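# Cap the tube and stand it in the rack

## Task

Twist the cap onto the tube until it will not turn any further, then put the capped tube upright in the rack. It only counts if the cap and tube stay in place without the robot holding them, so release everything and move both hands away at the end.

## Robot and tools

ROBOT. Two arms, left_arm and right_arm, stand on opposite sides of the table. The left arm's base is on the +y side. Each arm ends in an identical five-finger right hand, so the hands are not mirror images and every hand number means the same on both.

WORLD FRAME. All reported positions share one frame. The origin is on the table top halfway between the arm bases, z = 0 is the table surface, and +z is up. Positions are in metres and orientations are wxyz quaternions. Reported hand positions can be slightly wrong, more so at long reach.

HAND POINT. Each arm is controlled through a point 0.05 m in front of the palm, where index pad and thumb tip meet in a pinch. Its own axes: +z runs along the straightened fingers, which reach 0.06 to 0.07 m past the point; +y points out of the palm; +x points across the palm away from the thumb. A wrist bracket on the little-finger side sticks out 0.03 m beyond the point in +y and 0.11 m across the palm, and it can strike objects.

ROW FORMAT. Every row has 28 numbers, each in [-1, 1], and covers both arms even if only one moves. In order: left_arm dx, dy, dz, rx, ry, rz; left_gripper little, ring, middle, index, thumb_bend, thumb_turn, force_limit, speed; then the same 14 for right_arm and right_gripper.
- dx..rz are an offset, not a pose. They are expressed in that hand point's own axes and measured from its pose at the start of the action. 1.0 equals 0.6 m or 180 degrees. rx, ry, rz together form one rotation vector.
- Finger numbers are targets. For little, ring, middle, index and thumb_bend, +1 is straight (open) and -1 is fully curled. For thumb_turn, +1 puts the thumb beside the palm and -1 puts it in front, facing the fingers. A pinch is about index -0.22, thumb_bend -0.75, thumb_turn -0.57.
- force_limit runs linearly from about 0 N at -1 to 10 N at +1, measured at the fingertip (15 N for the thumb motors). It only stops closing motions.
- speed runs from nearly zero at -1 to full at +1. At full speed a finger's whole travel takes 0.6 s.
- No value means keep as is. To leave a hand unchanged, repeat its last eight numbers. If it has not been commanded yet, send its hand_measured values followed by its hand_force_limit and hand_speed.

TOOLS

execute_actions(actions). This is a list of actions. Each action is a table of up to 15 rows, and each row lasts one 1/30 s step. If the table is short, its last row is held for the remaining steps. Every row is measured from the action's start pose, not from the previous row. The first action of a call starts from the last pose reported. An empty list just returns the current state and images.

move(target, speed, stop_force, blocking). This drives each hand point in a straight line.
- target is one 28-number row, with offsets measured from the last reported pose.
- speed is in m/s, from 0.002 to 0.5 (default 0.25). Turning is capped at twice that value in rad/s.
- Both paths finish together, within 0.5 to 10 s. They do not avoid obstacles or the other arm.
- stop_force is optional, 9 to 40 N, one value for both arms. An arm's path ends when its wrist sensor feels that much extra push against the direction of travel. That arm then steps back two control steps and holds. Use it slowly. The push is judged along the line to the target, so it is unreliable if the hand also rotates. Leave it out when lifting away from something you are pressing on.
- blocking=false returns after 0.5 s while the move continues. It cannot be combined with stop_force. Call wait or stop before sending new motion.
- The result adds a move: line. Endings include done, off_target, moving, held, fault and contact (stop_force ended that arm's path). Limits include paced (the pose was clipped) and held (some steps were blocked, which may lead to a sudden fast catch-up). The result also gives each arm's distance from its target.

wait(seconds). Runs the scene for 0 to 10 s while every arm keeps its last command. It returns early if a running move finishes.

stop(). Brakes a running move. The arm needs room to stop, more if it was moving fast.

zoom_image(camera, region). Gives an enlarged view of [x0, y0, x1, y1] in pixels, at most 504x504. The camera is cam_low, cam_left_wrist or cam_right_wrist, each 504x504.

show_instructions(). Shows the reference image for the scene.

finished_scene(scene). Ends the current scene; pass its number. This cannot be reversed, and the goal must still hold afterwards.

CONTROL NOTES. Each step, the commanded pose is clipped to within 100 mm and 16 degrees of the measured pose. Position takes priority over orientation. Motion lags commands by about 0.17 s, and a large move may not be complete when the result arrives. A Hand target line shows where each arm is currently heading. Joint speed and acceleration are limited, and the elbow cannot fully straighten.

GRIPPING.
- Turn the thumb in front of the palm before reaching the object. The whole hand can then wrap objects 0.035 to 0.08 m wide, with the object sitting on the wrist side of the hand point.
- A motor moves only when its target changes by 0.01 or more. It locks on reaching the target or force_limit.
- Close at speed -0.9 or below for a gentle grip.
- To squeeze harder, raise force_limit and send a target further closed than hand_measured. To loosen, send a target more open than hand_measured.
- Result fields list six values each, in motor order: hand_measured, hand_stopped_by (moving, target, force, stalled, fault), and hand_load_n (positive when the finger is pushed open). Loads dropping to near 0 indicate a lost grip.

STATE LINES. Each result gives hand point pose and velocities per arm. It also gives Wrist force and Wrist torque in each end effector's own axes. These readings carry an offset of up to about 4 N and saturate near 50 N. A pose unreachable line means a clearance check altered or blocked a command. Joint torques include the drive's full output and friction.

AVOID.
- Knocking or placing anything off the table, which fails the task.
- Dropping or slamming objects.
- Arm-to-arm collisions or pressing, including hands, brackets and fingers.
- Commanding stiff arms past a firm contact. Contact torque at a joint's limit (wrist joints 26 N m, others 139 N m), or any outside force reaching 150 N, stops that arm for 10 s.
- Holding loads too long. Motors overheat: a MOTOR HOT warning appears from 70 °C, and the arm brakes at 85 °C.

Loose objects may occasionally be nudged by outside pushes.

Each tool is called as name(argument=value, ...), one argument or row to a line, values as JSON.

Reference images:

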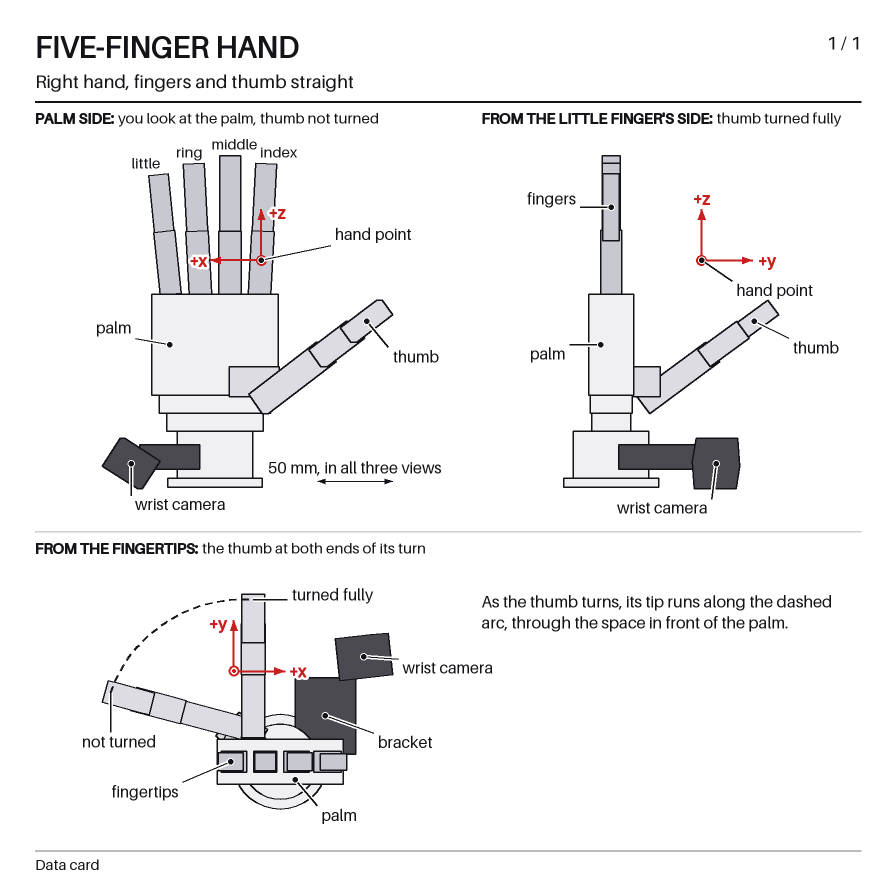

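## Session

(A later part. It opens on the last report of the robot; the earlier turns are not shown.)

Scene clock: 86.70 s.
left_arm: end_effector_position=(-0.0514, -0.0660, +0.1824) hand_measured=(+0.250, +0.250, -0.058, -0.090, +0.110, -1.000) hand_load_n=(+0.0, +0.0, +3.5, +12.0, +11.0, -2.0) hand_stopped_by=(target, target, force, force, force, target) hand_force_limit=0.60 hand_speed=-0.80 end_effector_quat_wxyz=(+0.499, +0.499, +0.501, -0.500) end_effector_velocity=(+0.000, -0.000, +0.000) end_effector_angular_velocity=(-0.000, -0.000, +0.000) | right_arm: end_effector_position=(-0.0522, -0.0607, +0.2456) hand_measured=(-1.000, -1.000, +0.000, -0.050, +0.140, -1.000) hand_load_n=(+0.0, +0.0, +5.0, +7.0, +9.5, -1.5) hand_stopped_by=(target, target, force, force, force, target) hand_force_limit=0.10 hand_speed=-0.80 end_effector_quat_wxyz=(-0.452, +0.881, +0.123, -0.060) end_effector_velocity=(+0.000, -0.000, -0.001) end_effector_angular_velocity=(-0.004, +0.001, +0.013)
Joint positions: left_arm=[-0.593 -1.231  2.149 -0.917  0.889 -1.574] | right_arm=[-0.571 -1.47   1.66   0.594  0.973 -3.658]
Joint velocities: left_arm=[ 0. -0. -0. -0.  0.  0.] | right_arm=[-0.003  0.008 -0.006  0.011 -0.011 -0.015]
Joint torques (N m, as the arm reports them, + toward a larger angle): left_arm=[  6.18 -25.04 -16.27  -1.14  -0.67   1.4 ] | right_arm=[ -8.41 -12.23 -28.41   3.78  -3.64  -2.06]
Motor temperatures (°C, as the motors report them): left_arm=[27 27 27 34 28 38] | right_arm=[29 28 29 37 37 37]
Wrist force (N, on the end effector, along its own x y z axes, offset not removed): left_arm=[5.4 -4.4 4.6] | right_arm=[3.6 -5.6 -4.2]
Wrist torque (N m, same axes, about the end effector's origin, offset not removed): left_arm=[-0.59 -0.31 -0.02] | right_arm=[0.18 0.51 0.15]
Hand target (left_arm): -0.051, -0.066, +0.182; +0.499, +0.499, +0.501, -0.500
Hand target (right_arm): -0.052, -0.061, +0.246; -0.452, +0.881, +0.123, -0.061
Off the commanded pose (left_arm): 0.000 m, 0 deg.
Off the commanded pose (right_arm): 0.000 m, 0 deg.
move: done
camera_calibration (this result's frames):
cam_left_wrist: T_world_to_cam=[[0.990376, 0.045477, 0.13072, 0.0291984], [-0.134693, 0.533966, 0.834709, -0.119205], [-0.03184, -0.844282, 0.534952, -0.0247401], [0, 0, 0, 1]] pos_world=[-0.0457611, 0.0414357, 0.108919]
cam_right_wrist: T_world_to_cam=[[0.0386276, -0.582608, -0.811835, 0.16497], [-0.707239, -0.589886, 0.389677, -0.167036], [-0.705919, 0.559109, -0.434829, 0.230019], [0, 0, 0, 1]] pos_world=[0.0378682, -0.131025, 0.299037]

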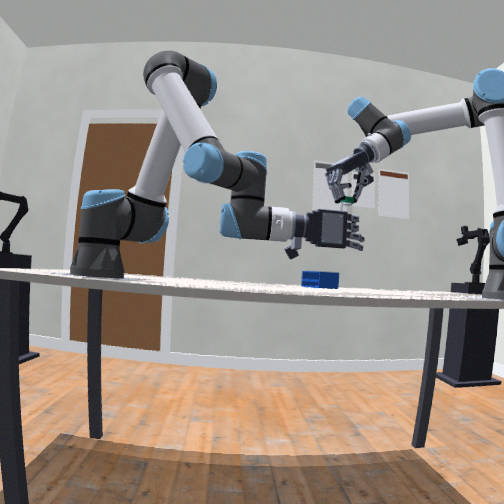

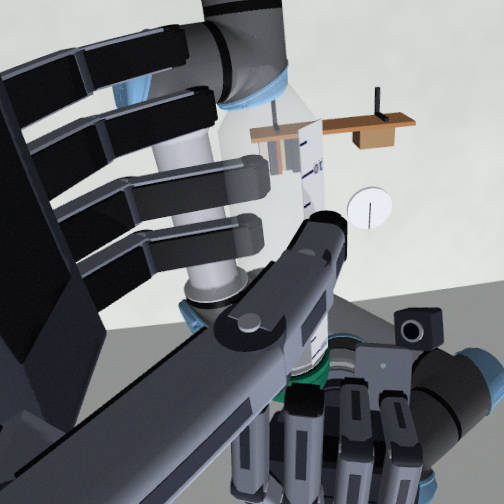

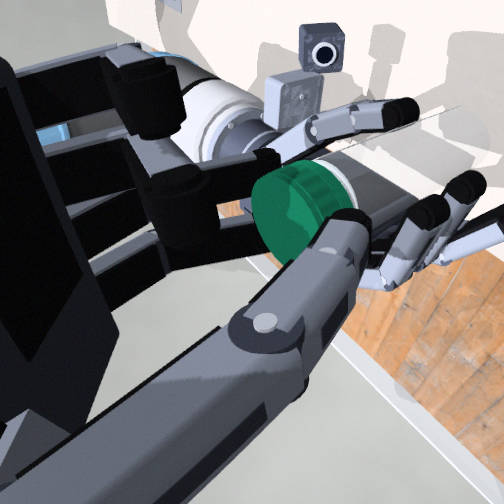

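move(
  target=[0,0,0,0,0,0,0.25,0.25,-0.3,-0.3,0.0,-1,0.6,-0.8, 0,0,0,0,0,0,-1,-1,0.14,0.1,0.22,-1,0,0],
)

move(
  target=[0,0,0,0,0,0,0.25,0.25,-0.3,-0.3,0.0,-1,0.6,-0.8, 0.001,0.0085,-0.0135,0.0015,-0.203,-0.1455,-1,-1,0.14,0.1,0.22,-1,0,0],
  speed=0.5,
)

move(
  target=[0,0,0,0,0,0,0.25,0.25,-0.3,-0.3,0.0,-1,0.6,-0.8, 0,0,0,0,0,0,-1,-1,-0.3,-0.3,-0.1,-1,0.1,-0.8],
)

move(
  target=[0,0,0,0,0,0,0.25,0.25,-0.3,-0.3,0.0,-1,0.6,-0.8, 0.013,-0.0058,0.0097,-0.0015,0.203,0.1455,-1,-1,-0.3,-0.3,-0.1,-1,0.1,-0.8],
  speed=0.5,
)

move(
  target=[0,0,0,0,0,0,0.25,0.25,-0.3,-0.3,0.0,-1,0.6,-0.8, 0.012,-0.0056,0.0095,-0.0015,0.203,0.1455,-1,-1,-0.3,-0.3,-0.1,-1,0.1,-0.8],
  speed=0.5,
)

move(
  target=[0,0,0,0,0,0,0.25,0.25,-0.3,-0.3,0.0,-1,0.6,-0.8, 0.0115,-0.0052,0.0086,-0.0015,0.203,0.1455,-1,-1,-0.3,-0.3,-0.1,-1,0.1,-0.8],
  speed=0.5,
)

move(
  target=[0,0,0,0,0,0,0.25,0.25,-0.3,-0.3,0.0,-1,0.6,-0.8, 0,0,0,0,0,0,-1,-1,0.35,0.35,0.5,-1,0,0],
)

zoom_image(
  camera="cam_low",
  region=[315, 170, 375, 230],
)

Scene clock: 88.23 s.
left_arm: end_effector_position=(-0.0514, -0.0660, +0.1824) hand_measured=(+0.250, +0.250, -0.058, -0.090, +0.110, -1.000) hand_load_n=(+0.0, +0.0, +3.5, +9.5, +12.0, -3.5) hand_stopped_by=(target, target, force, force, force, target) hand_force_limit=0.60 hand_speed=-0.80 end_effector_quat_wxyz=(+0.499, +0.499, +0.501, -0.500) end_effector_velocity=(+0.000, -0.000, +0.000) end_effector_angular_velocity=(-0.000, +0.000, +0.001) | right_arm: end_effector_position=(-0.0522, -0.0606, +0.2456) hand_measured=(-1.000, -1.000, +0.140, +0.100, +0.220, -1.000) hand_load_n=(+0.0, +0.0, +0.0, +0.0, +0.0, +0.0) hand_stopped_by=(target, target, target, target, target, target) hand_force_limit=0.00 hand_speed=0.00 end_effector_quat_wxyz=(-0.452, +0.881, +0.123, -0.060) end_effector_velocity=(+0.000, -0.000, -0.000) end_effector_angular_velocity=(+0.000, -0.002, +0.000)
Joint positions: left_arm=[-0.593 -1.231  2.149 -0.917  0.889 -1.574] | right_arm=[-0.571 -1.47   1.66   0.594  0.973 -3.658]
Joint velocities: left_arm=[ 0.001  0.    -0.    -0.     0.     0.   ] | right_arm=[ 0.    -0.     0.    -0.     0.001 -0.001]
Joint torques (N m, as the arm reports them, + toward a larger angle): left_arm=[  6.2  -23.91 -16.06  -1.28  -0.81   1.65] | right_arm=[  8.84 -31.67  -8.83  -1.04   2.2    2.34]
Motor temperatures (°C, as the motors report them): left_arm=[27 27 27 34 28 38] | right_arm=[29 28 29 37 37 37]
Wrist force (N, on the end effector, along its own x y z axes, offset not removed): left_arm=[1.3 -1.8 1.0] | right_arm=[0.0 0.4 -0.2]
Wrist torque (N m, same axes, about the end effector's origin, offset not removed): left_arm=[-0.55 -0.41 -0.02] | right_arm=[0.25 0.10 0.11]
Hand target (left_arm): -0.051, -0.066, +0.182; +0.499, +0.499, +0.501, -0.500
Hand target (right_arm): -0.052, -0.061, +0.246; -0.452, +0.881, +0.123, -0.060
Off the commanded pose (left_arm): 0.000 m, 0 deg.
Off the commanded pose (right_arm): 0.000 m, 0 deg.
move: done
camera_calibration (this result's frames):
cam_left_wrist: T_world_to_cam=[[0.990376, 0.0454772, 0.13072, 0.0291984], [-0.134693, 0.533966, 0.834709, -0.119205], [-0.0318399, -0.844282, 0.534952, -0.0247401], [0, 0, 0, 1]] pos_world=[-0.0457611, 0.0414357, 0.108919]
cam_right_wrist: T_world_to_cam=[[0.0386296, -0.58265, -0.811805, 0.164946], [-0.70721, -0.589889, 0.389724, -0.167028], [-0.705947, 0.559062, -0.434843, 0.230013], [0, 0, 0, 1]] pos_world=[0.0378814, -0.131013, 0.299018]

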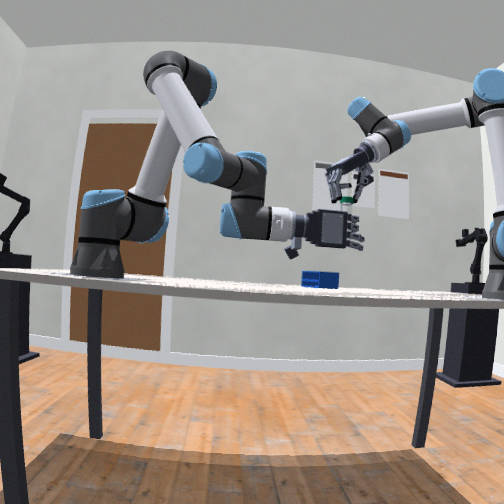

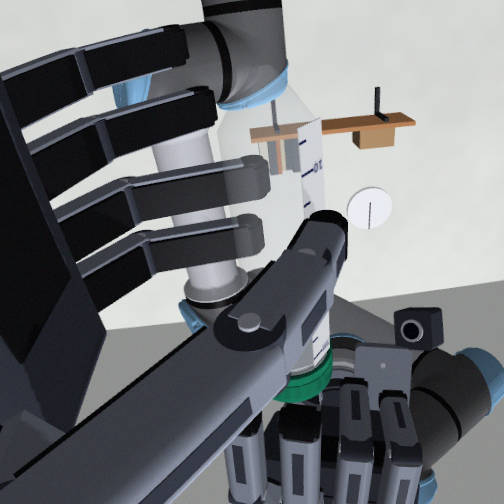

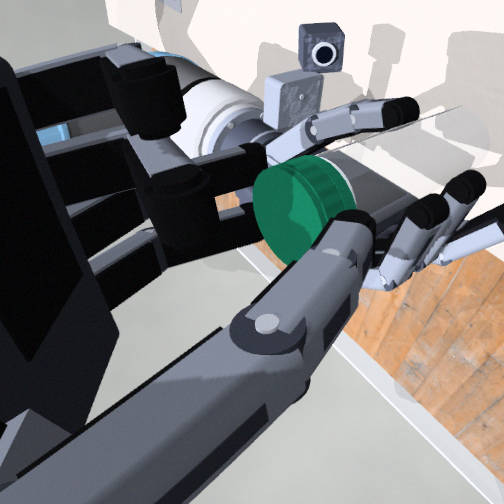

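Scene clock: 89.83 s.
left_arm: end_effector_position=(-0.0514, -0.0660, +0.1824) hand_measured=(+0.250, +0.250, -0.058, -0.090, +0.110, -1.000) hand_load_n=(+0.0, +0.0, +3.5, +9.5, +12.0, -3.5) hand_stopped_by=(target, target, force, force, force, target) hand_force_limit=0.60 hand_speed=-0.80 end_effector_quat_wxyz=(+0.499, +0.499, +0.501, -0.500) end_effector_velocity=(+0.000, +0.000, +0.001) end_effector_angular_velocity=(-0.002, +0.002, +0.000) | right_arm: end_effector_position=(-0.0491, -0.0697, +0.2460) hand_measured=(-1.000, -1.000, +0.140, +0.100, +0.220, -1.000) hand_load_n=(+0.0, +0.0, +0.0, +0.0, +0.0, +0.0) hand_stopped_by=(target, target, target, target, target, target) hand_force_limit=0.00 hand_speed=0.00 end_effector_quat_wxyz=(-0.396, +0.767, +0.450, -0.229) end_effector_velocity=(+0.000, -0.001, -0.000) end_effector_angular_velocity=(-0.005, +0.001, +0.011)
Joint positions: left_arm=[-0.593 -1.231  2.149 -0.917  0.889 -1.574] | right_arm=[-0.651 -1.104  1.386  1.368  0.623 -4.817]
Joint velocities: left_arm=[-0.    -0.002  0.    -0.    -0.    -0.001] | right_arm=[ 0.001  0.006 -0.005  0.016  0.003 -0.016]
Joint torques (N m, as the arm reports them, + toward a larger angle): left_arm=[  5.95 -24.71 -16.12  -1.25  -0.86   1.55] | right_arm=[  9.16 -26.84 -28.87   4.39   1.53  -2.45]
Motor temperatures (°C, as the motors report them): left_arm=[27 27 27 34 28 38] | right_arm=[29 28 29 37 37 37]
Wrist force (N, on the end effector, along its own x y z axes, offset not removed): left_arm=[0.8 -1.4 1.4] | right_arm=[1.6 -2.0 0.0]
Wrist torque (N m, same axes, about the end effector's origin, offset not removed): left_arm=[-0.50 -0.37 -0.11] | right_arm=[-0.40 -0.27 0.12]
Hand target (left_arm): -0.051, -0.066, +0.182; +0.499, +0.499, +0.501, -0.500
Hand target (right_arm): -0.049, -0.070, +0.246; -0.396, +0.767, +0.450, -0.229
Off the commanded pose (left_arm): 0.000 m, 0 deg.
Off the commanded pose (right_arm): 0.000 m, 0 deg.
move: done
camera_calibration (this result's frames):
cam_left_wrist: T_world_to_cam=[[0.990376, 0.0454769, 0.13072, 0.0291985], [-0.134693, 0.533966, 0.834709, -0.119205], [-0.0318401, -0.844282, 0.534952, -0.0247402], [0, 0, 0, 1]] pos_world=[-0.0457611, 0.0414357, 0.108919]
cam_right_wrist: T_world_to_cam=[[0.437159, -0.384644, -0.812983, 0.193543], [-0.0841771, -0.917463, 0.388813, -0.162313], [-0.895436, -0.101539, -0.433456, 0.181745], [0, 0, 0, 1]] pos_world=[0.0644688, -0.0560172, 0.299235]

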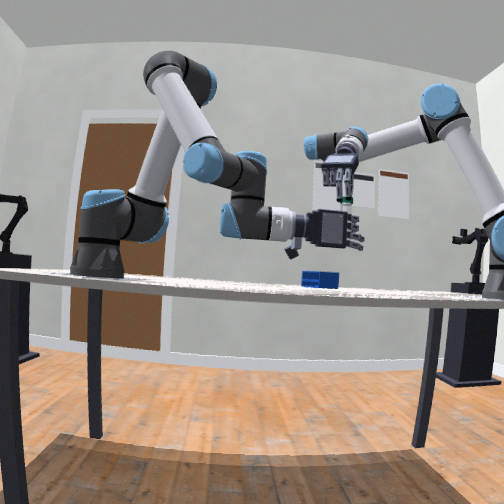

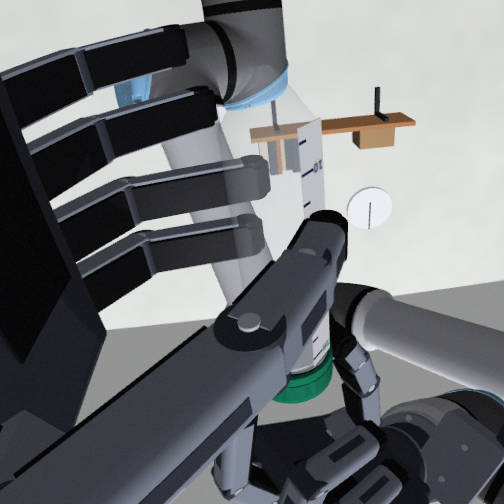

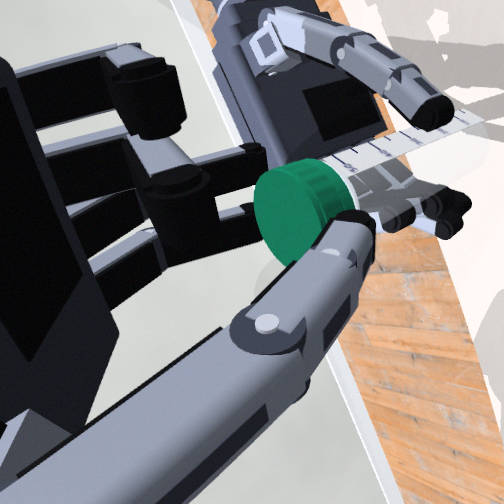

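Scene clock: 90.57 s.
left_arm: end_effector_position=(-0.0514, -0.0660, +0.1824) hand_measured=(+0.250, +0.250, -0.058, -0.090, +0.110, -1.000) hand_load_n=(+0.0, +0.0, +3.5, +10.0, +12.0, -3.0) hand_stopped_by=(target, target, force, force, force, target) hand_force_limit=0.60 hand_speed=-0.80 end_effector_quat_wxyz=(+0.499, +0.499, +0.501, -0.500) end_effector_velocity=(+0.000, -0.000, -0.000) end_effector_angular_velocity=(+0.000, +0.001, +0.000) | right_arm: end_effector_position=(-0.0491, -0.0697, +0.2460) hand_measured=(-1.000, -1.000, -0.002, -0.052, +0.146, -1.000) hand_load_n=(+0.0, +0.0, +5.0, +7.0, +10.0, -0.5) hand_stopped_by=(target, target, force, force, force, target) hand_force_limit=0.10 hand_speed=-0.80 end_effector_quat_wxyz=(-0.396, +0.767, +0.450, -0.229) end_effector_velocity=(+0.000, -0.000, -0.000) end_effector_angular_velocity=(-0.000, -0.000, -0.000)
Joint positions: left_arm=[-0.593 -1.231  2.149 -0.917  0.889 -1.574] | right_arm=[-0.65  -1.104  1.386  1.368  0.623 -4.817]
Joint velocities: left_arm=[ 0.     0.    -0.    -0.    -0.    -0.001] | right_arm=[-0.    -0.     0.    -0.001  0.     0.001]
Joint torques (N m, as the arm reports them, + toward a larger angle): left_arm=[  5.78 -24.68 -15.46  -1.33  -0.66   1.5 ] | right_arm=[ -4.19 -44.66  -5.38   0.75  -3.71   2.38]
Motor temperatures (°C, as the motors report them): left_arm=[27 27 27 34 28 38] | right_arm=[29 28 29 37 37 37]
Wrist force (N, on the end effector, along its own x y z axes, offset not removed): left_arm=[1.5 -0.2 1.9] | right_arm=[1.0 1.0 -0.7]
Wrist torque (N m, same axes, about the end effector's origin, offset not removed): left_arm=[-0.31 -0.29 -0.04] | right_arm=[0.50 0.08 0.26]
Hand target (left_arm): -0.051, -0.066, +0.182; +0.499, +0.499, +0.501, -0.500
Hand target (right_arm): -0.049, -0.070, +0.246; -0.396, +0.767, +0.450, -0.229
Off the commanded pose (left_arm): 0.000 m, 0 deg.
Off the commanded pose (right_arm): 0.000 m, 0 deg.
move: done
camera_calibration (this result's frames):
cam_left_wrist: T_world_to_cam=[[0.990376, 0.045477, 0.13072, 0.0291984], [-0.134693, 0.533966, 0.834709, -0.119205], [-0.03184, -0.844282, 0.534952, -0.0247402], [0, 0, 0, 1]] pos_world=[-0.0457611, 0.0414357, 0.108919]
cam_right_wrist: T_world_to_cam=[[0.437193, -0.384647, -0.812963, 0.193535], [-0.0841468, -0.917457, 0.388835, -0.162313], [-0.895423, -0.101588, -0.433473, 0.18173], [0, 0, 0, 1]] pos_world=[0.064455, -0.0560112, 0.299225]

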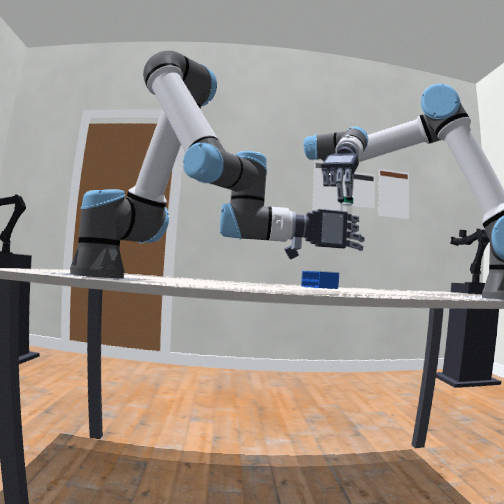

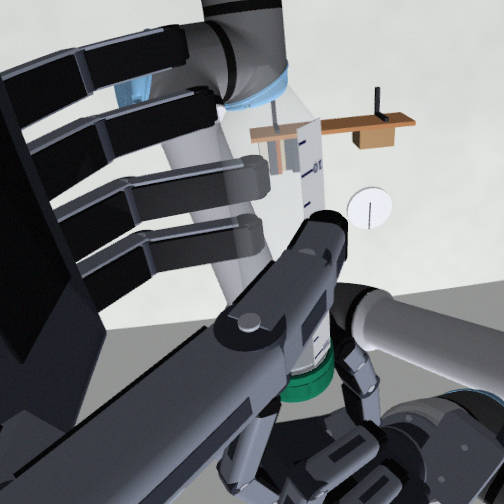

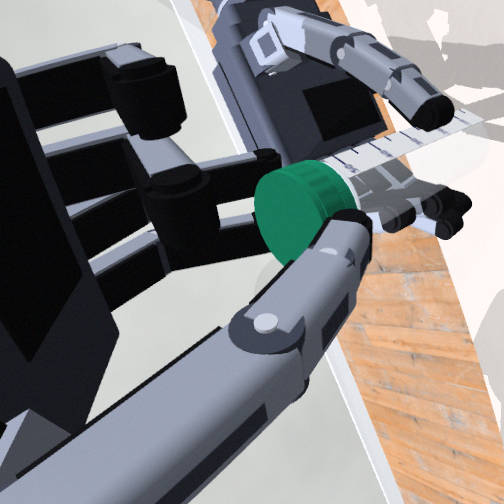

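Scene clock: 92.10 s.
left_arm: end_effector_position=(-0.0514, -0.0660, +0.1824) hand_measured=(+0.250, +0.250, -0.058, -0.090, +0.110, -1.000) hand_load_n=(+0.0, +0.0, +4.5, +9.5, +11.5, -5.0) hand_stopped_by=(target, target, force, force, force, target) hand_force_limit=0.60 hand_speed=-0.80 end_effector_quat_wxyz=(+0.499, +0.499, +0.501, -0.500) end_effector_velocity=(-0.000, +0.000, +0.001) end_effector_angular_velocity=(-0.001, +0.000, -0.000) | right_arm: end_effector_position=(-0.0511, -0.0595, +0.2458) hand_measured=(-1.000, -1.000, -0.002, -0.052, +0.146, -1.000) hand_load_n=(+0.0, +0.0, +5.5, +6.0, +9.0, -2.5) hand_stopped_by=(target, target, force, force, force, target) hand_force_limit=0.10 hand_speed=-0.80 end_effector_quat_wxyz=(-0.453, +0.881, +0.123, -0.060) end_effector_velocity=(+0.000, -0.000, -0.000) end_effector_angular_velocity=(+0.000, -0.005, -0.013)
Joint positions: left_arm=[-0.593 -1.231  2.149 -0.917  0.889 -1.574] | right_arm=[-0.572 -1.467  1.657  0.594  0.972 -3.659]
Joint velocities: left_arm=[-0.    -0.001  0.     0.     0.     0.   ] | right_arm=[ 0.005 -0.006  0.004 -0.007  0.016  0.011]
Joint torques (N m, as the arm reports them, + toward a larger angle): left_arm=[  5.83 -24.31 -16.06  -1.35  -0.72   1.4 ] | right_arm=[  9.9  -25.92  -1.67   0.31   3.19   2.25]
Motor temperatures (°C, as the motors report them): left_arm=[27 27 27 34 28 38] | right_arm=[29 28 29 37 37 37]
Wrist force (N, on the end effector, along its own x y z axes, offset not removed): left_arm=[13.3 -3.4 4.5] | right_arm=[4.4 -12.2 -9.5]
Wrist torque (N m, same axes, about the end effector's origin, offset not removed): left_arm=[-0.53 -0.26 -0.17] | right_arm=[0.21 -0.05 0.14]
Hand target (left_arm): -0.051, -0.066, +0.182; +0.499, +0.499, +0.501, -0.500
Hand target (right_arm): -0.051, -0.060, +0.246; -0.452, +0.881, +0.122, -0.060
Off the commanded pose (left_arm): 0.000 m, 0 deg.
Off the commanded pose (right_arm): 0.000 m, 0 deg.
move: done
camera_calibration (this result's frames):
cam_left_wrist: T_world_to_cam=[[0.990375, 0.0454766, 0.130723, 0.0291982], [-0.134695, 0.533963, 0.83471, -0.119203], [-0.0318413, -0.844284, 0.53495, -0.0247388], [0, 0, 0, 1]] pos_world=[-0.045761, 0.0414359, 0.108917]
cam_right_wrist: T_world_to_cam=[[0.0384543, -0.58224, -0.812107, 0.165799], [-0.707049, -0.590147, 0.389626, -0.165611], [-0.706119, 0.559216, -0.434366, 0.230116], [0, 0, 0, 1]] pos_world=[0.0390182, -0.129885, 0.299128]

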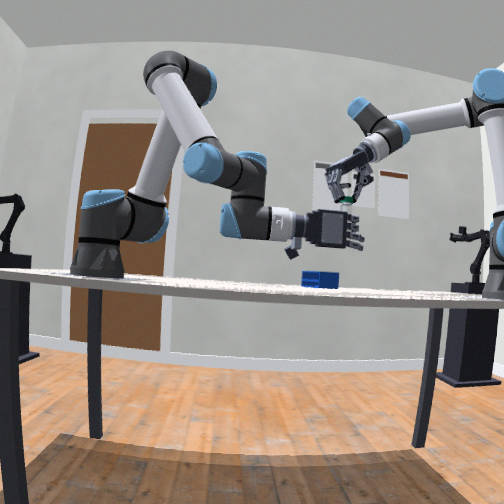

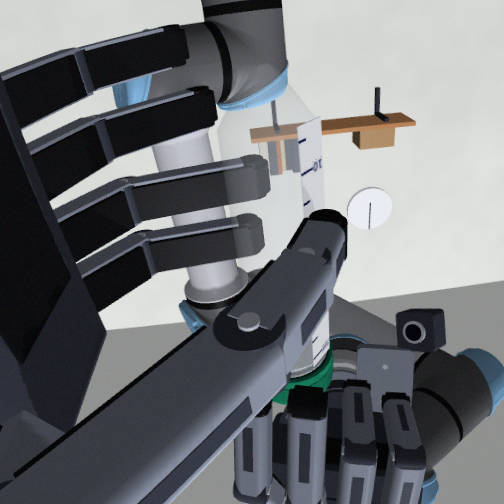

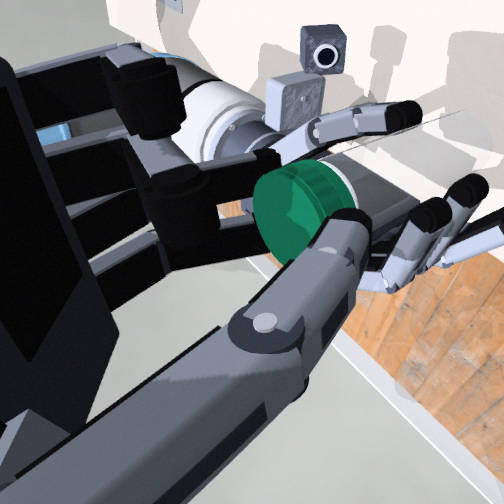

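Scene clock: 93.60 s.
left_arm: end_effector_position=(-0.0514, -0.0660, +0.1824) hand_measured=(+0.250, +0.250, -0.058, -0.090, +0.110, -1.000) hand_load_n=(+0.0, +0.0, +4.5, +9.0, +12.0, -6.0) hand_stopped_by=(target, target, force, force, force, target) hand_force_limit=0.60 hand_speed=-0.80 end_effector_quat_wxyz=(+0.499, +0.499, +0.501, -0.500) end_effector_velocity=(+0.000, -0.000, -0.000) end_effector_angular_velocity=(+0.000, +0.000, +0.000) | right_arm: end_effector_position=(-0.0461, -0.0512, +0.2454) hand_measured=(-1.000, -1.000, -0.002, -0.052, +0.146, -1.000) hand_load_n=(+0.0, +0.0, +6.0, +6.0, +8.5, -3.0) hand_stopped_by=(target, target, force, force, force, target) hand_force_limit=0.10 hand_speed=-0.80 end_effector_quat_wxyz=(+0.441, -0.862, +0.223, -0.117) end_effector_velocity=(+0.000, +0.000, -0.000) end_effector_angular_velocity=(-0.005, -0.002, -0.013)
Joint positions: left_arm=[-0.593 -1.231  2.149 -0.917  0.889 -1.574] | right_arm=[-0.242 -1.484  1.654  0.483  1.85  -2.94 ]
Joint velocities: left_arm=[ 0.  0.  0.  0.  0. -0.] | right_arm=[ 0.007  0.007 -0.007  0.008  0.018  0.01 ]
Joint torques (N m, as the arm reports them, + toward a larger angle): left_arm=[  6.2  -26.24 -16.2   -1.34  -0.42   1.53] | right_arm=[  8.51  -6.66 -23.16   4.59   2.61   2.15]
Motor temperatures (°C, as the motors report them): left_arm=[27 27 27 34 28 38] | right_arm=[29 28 29 37 37 37]
Wrist force (N, on the end effector, along its own x y z axes, offset not removed): left_arm=[15.3 -3.0 2.5] | right_arm=[-2.5 -15.1 -9.1]
Wrist torque (N m, same axes, about the end effector's origin, offset not removed): left_arm=[-0.29 -0.19 -0.20] | right_arm=[0.03 0.63 -0.32]
Hand target (left_arm): -0.051, -0.066, +0.182; +0.499, +0.499, +0.501, -0.500
Hand target (right_arm): -0.046, -0.051, +0.245; -0.441, +0.862, -0.223, +0.117
Off the commanded pose (left_arm): 0.000 m, 0 deg.
Off the commanded pose (right_arm): 0.000 m, 0 deg.
move: done
camera_calibration (this result's frames):
cam_left_wrist: T_world_to_cam=[[0.990374, 0.0454754, 0.130731, 0.0291966], [-0.134701, 0.533955, 0.834714, -0.119202], [-0.0318455, -0.844289, 0.534941, -0.0247356], [0, 0, 0, 1]] pos_world=[-0.04576, 0.0414371, 0.108915]
cam_right_wrist: T_world_to_cam=[[-0.383787, -0.440683, -0.811484, 0.157715], [-0.917329, 0.0811634, 0.389769, -0.13238], [-0.105902, 0.893986, -0.435401, 0.273913], [0, 0, 0, 1]] pos_world=[-0.0318995, -0.164627, 0.298843]

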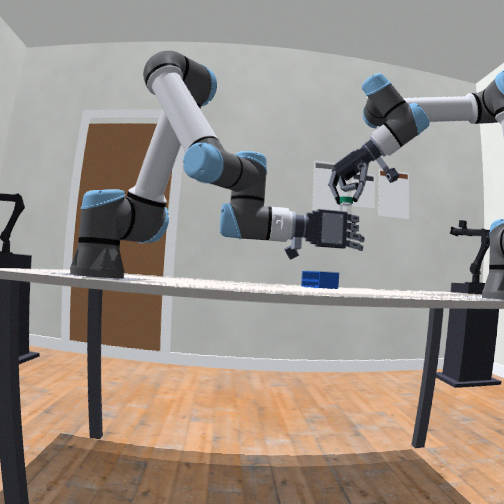

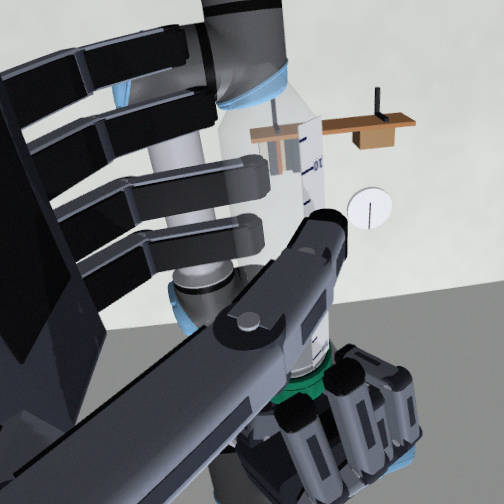

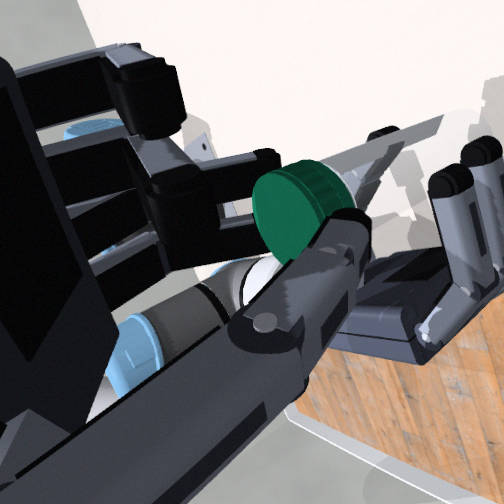

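Scene clock: 95.20 s.
left_arm: end_effector_position=(-0.0514, -0.0660, +0.1824) hand_measured=(+0.250, +0.250, -0.058, -0.090, +0.110, -1.000) hand_load_n=(+0.0, +0.0, +5.0, +9.5, +11.0, -5.5) hand_stopped_by=(target, target, force, force, force, target) hand_force_limit=0.60 hand_speed=-0.80 end_effector_quat_wxyz=(+0.499, +0.499, +0.501, -0.500) end_effector_velocity=(-0.000, -0.000, +0.001) end_effector_angular_velocity=(-0.001, +0.001, -0.001) | right_arm: end_effector_position=(-0.0373, -0.0494, +0.2447) hand_measured=(-1.000, -1.000, -0.002, -0.052, +0.146, -1.000) hand_load_n=(+0.0, +0.0, +6.0, +6.0, +9.0, -1.0) hand_stopped_by=(target, target, force, force, force, target) hand_force_limit=0.10 hand_speed=-0.80 end_effector_quat_wxyz=(+0.362, -0.712, +0.535, -0.277) end_effector_velocity=(-0.000, -0.000, -0.001) end_effector_angular_velocity=(-0.006, +0.002, -0.012)
Joint positions: left_arm=[-0.593 -1.231  2.149 -0.917  0.889 -1.574] | right_arm=[-0.02  -1.114  1.308  1.087  2.485 -1.939]
Joint velocities: left_arm=[-0.    -0.001 -0.     0.     0.    -0.   ] | right_arm=[ 0.001  0.009 -0.009  0.022  0.001  0.021]
Joint torques (N m, as the arm reports them, + toward a larger angle): left_arm=[  5.92 -25.99 -15.45  -1.64  -0.55   1.49] | right_arm=[ 10.06 -21.34 -23.96   3.81   1.44   2.23]
Motor temperatures (°C, as the motors report them): left_arm=[27 27 27 34 28 38] | right_arm=[29 28 29 37 37 37]
Wrist force (N, on the end effector, along its own x y z axes, offset not removed): left_arm=[14.9 -3.5 3.7] | right_arm=[-6.1 -15.7 -5.6]
Wrist torque (N m, same axes, about the end effector's origin, offset not removed): left_arm=[-0.36 -0.44 -0.03] | right_arm=[-0.35 1.02 -0.68]
Hand target (left_arm): -0.051, -0.066, +0.182; +0.499, +0.499, +0.501, -0.500
Hand target (right_arm): -0.037, -0.049, +0.245; -0.362, +0.711, -0.535, +0.277
Off the commanded pose (left_arm): 0.000 m, 0 deg.
Off the commanded pose (right_arm): 0.000 m, 0 deg.
move: done
camera_calibration (this result's frames):
cam_left_wrist: T_world_to_cam=[[0.990374, 0.0454754, 0.130731, 0.0291967], [-0.134701, 0.533955, 0.834714, -0.119202], [-0.0318454, -0.844289, 0.534941, -0.0247357], [0, 0, 0, 1]] pos_world=[-0.0457601, 0.041437, 0.108915]
cam_right_wrist: T_world_to_cam=[[-0.583287, -0.0425938, -0.811148, 0.173546], [-0.592445, 0.705484, 0.388975, -0.081005], [0.555685, 0.707444, -0.436734, 0.288734], [0, 0, 0, 1]] pos_world=[-0.107209, -0.139724, 0.298381]

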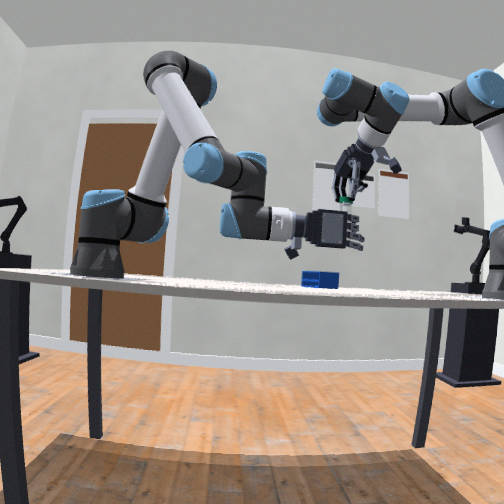

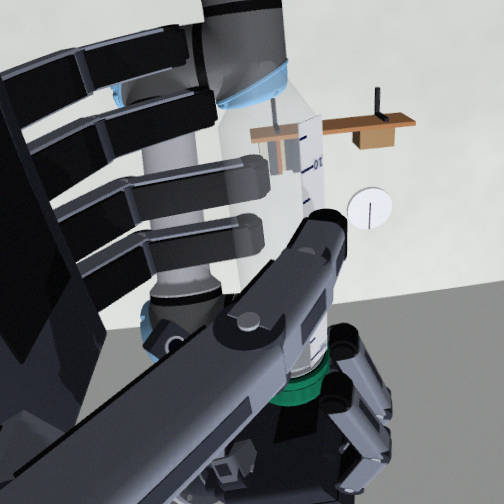

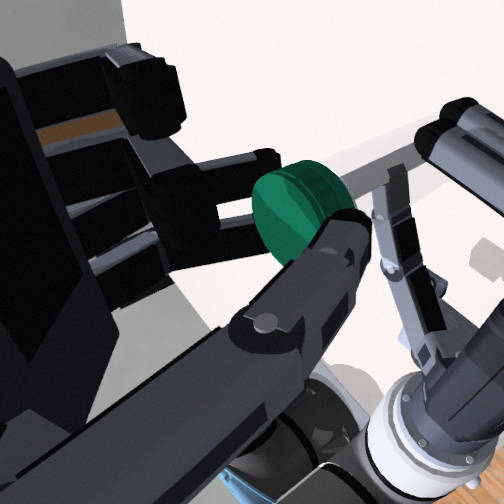

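Scene clock: 95.83 s.
left_arm: end_effector_position=(-0.0514, -0.0660, +0.1824) hand_measured=(+0.250, +0.250, -0.058, -0.090, +0.110, -1.000) hand_load_n=(+0.0, +0.0, +3.5, +9.0, +12.0, -3.5) hand_stopped_by=(target, target, force, force, force, target) hand_force_limit=0.60 hand_speed=-0.80 end_effector_quat_wxyz=(+0.499, +0.499, +0.501, -0.500) end_effector_velocity=(-0.000, +0.000, +0.001) end_effector_angular_velocity=(-0.002, +0.001, -0.000) | right_arm: end_effector_position=(-0.0373, -0.0494, +0.2447) hand_measured=(-1.000, -1.000, +0.350, +0.350, +0.500, -1.000) hand_load_n=(+0.0, +0.0, +0.0, +0.0, +0.0, +0.0) hand_stopped_by=(target, target, target, target, target, target) hand_force_limit=0.00 hand_speed=0.00 end_effector_quat_wxyz=(+0.362, -0.712, +0.535, -0.277) end_effector_velocity=(-0.000, +0.000, +0.000) end_effector_angular_velocity=(+0.000, +0.000, +0.000)
Joint positions: left_arm=[-0.593 -1.231  2.149 -0.917  0.889 -1.574] | right_arm=[-0.019 -1.114  1.308  1.087  2.485 -1.939]
Joint velocities: left_arm=[-0.001 -0.002  0.    -0.    -0.    -0.   ] | right_arm=[ 0. -0.  0. -0. -0. -0.]
Joint torques (N m, as the arm reports them, + toward a larger angle): left_arm=[  6.69 -26.59 -15.09  -1.47  -0.67   1.42] | right_arm=[ -4.03 -46.01  -7.49   0.28  -0.36  -2.3 ]
Motor temperatures (°C, as the motors report them): left_arm=[27 27 27 34 28 38] | right_arm=[29 28 29 37 37 37]
Wrist force (N, on the end effector, along its own x y z axes, offset not removed): left_arm=[2.0 -1.1 1.0] | right_arm=[2.5 1.2 -3.6]
Wrist torque (N m, same axes, about the end effector's origin, offset not removed): left_arm=[-0.48 -0.49 -0.01] | right_arm=[0.48 -0.21 0.34]
Hand target (left_arm): -0.051, -0.066, +0.182; +0.499, +0.499, +0.501, -0.500
Hand target (right_arm): -0.037, -0.049, +0.245; -0.362, +0.712, -0.535, +0.277
Off the commanded pose (left_arm): 0.000 m, 0 deg.
Off the commanded pose (right_arm): 0.000 m, 0 deg.
move: done
camera_calibration (this result's frames):
cam_left_wrist: T_world_to_cam=[[0.990374, 0.0454755, 0.130731, 0.0291967], [-0.134701, 0.533955, 0.834714, -0.119202], [-0.0318453, -0.844289, 0.534941, -0.0247357], [0, 0, 0, 1]] pos_world=[-0.0457601, 0.041437, 0.108915]
cam_right_wrist: T_world_to_cam=[[-0.58326, -0.0426586, -0.811165, 0.173515], [-0.592482, 0.705484, 0.388918, -0.0809979], [0.555673, 0.707441, -0.436755, 0.288736], [0, 0, 0, 1]] pos_world=[-0.107228, -0.139719, 0.298358]

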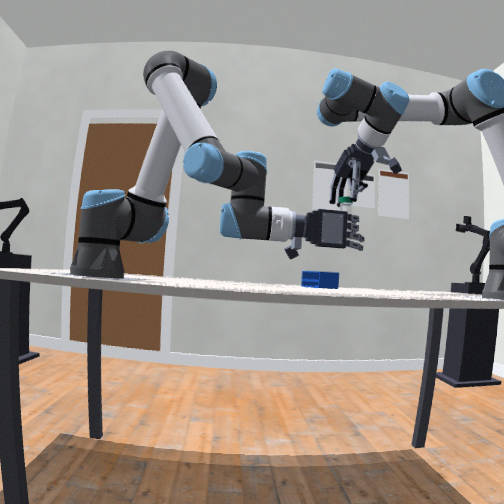

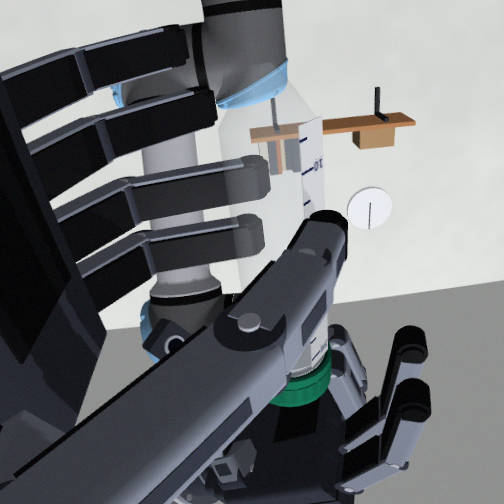

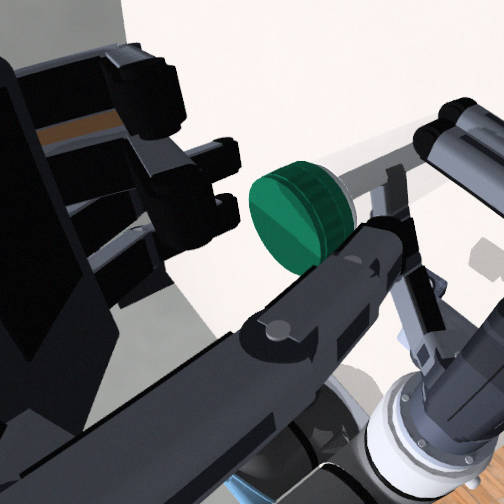

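Region (315, 170, 375, 230) of cam_low's 504x504 image, scaled by 8.400, with more detail than that image has.

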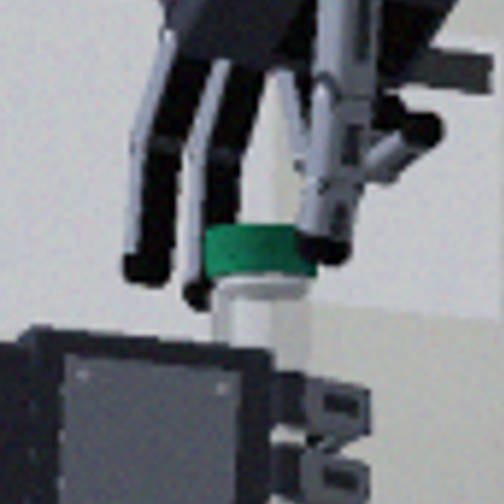

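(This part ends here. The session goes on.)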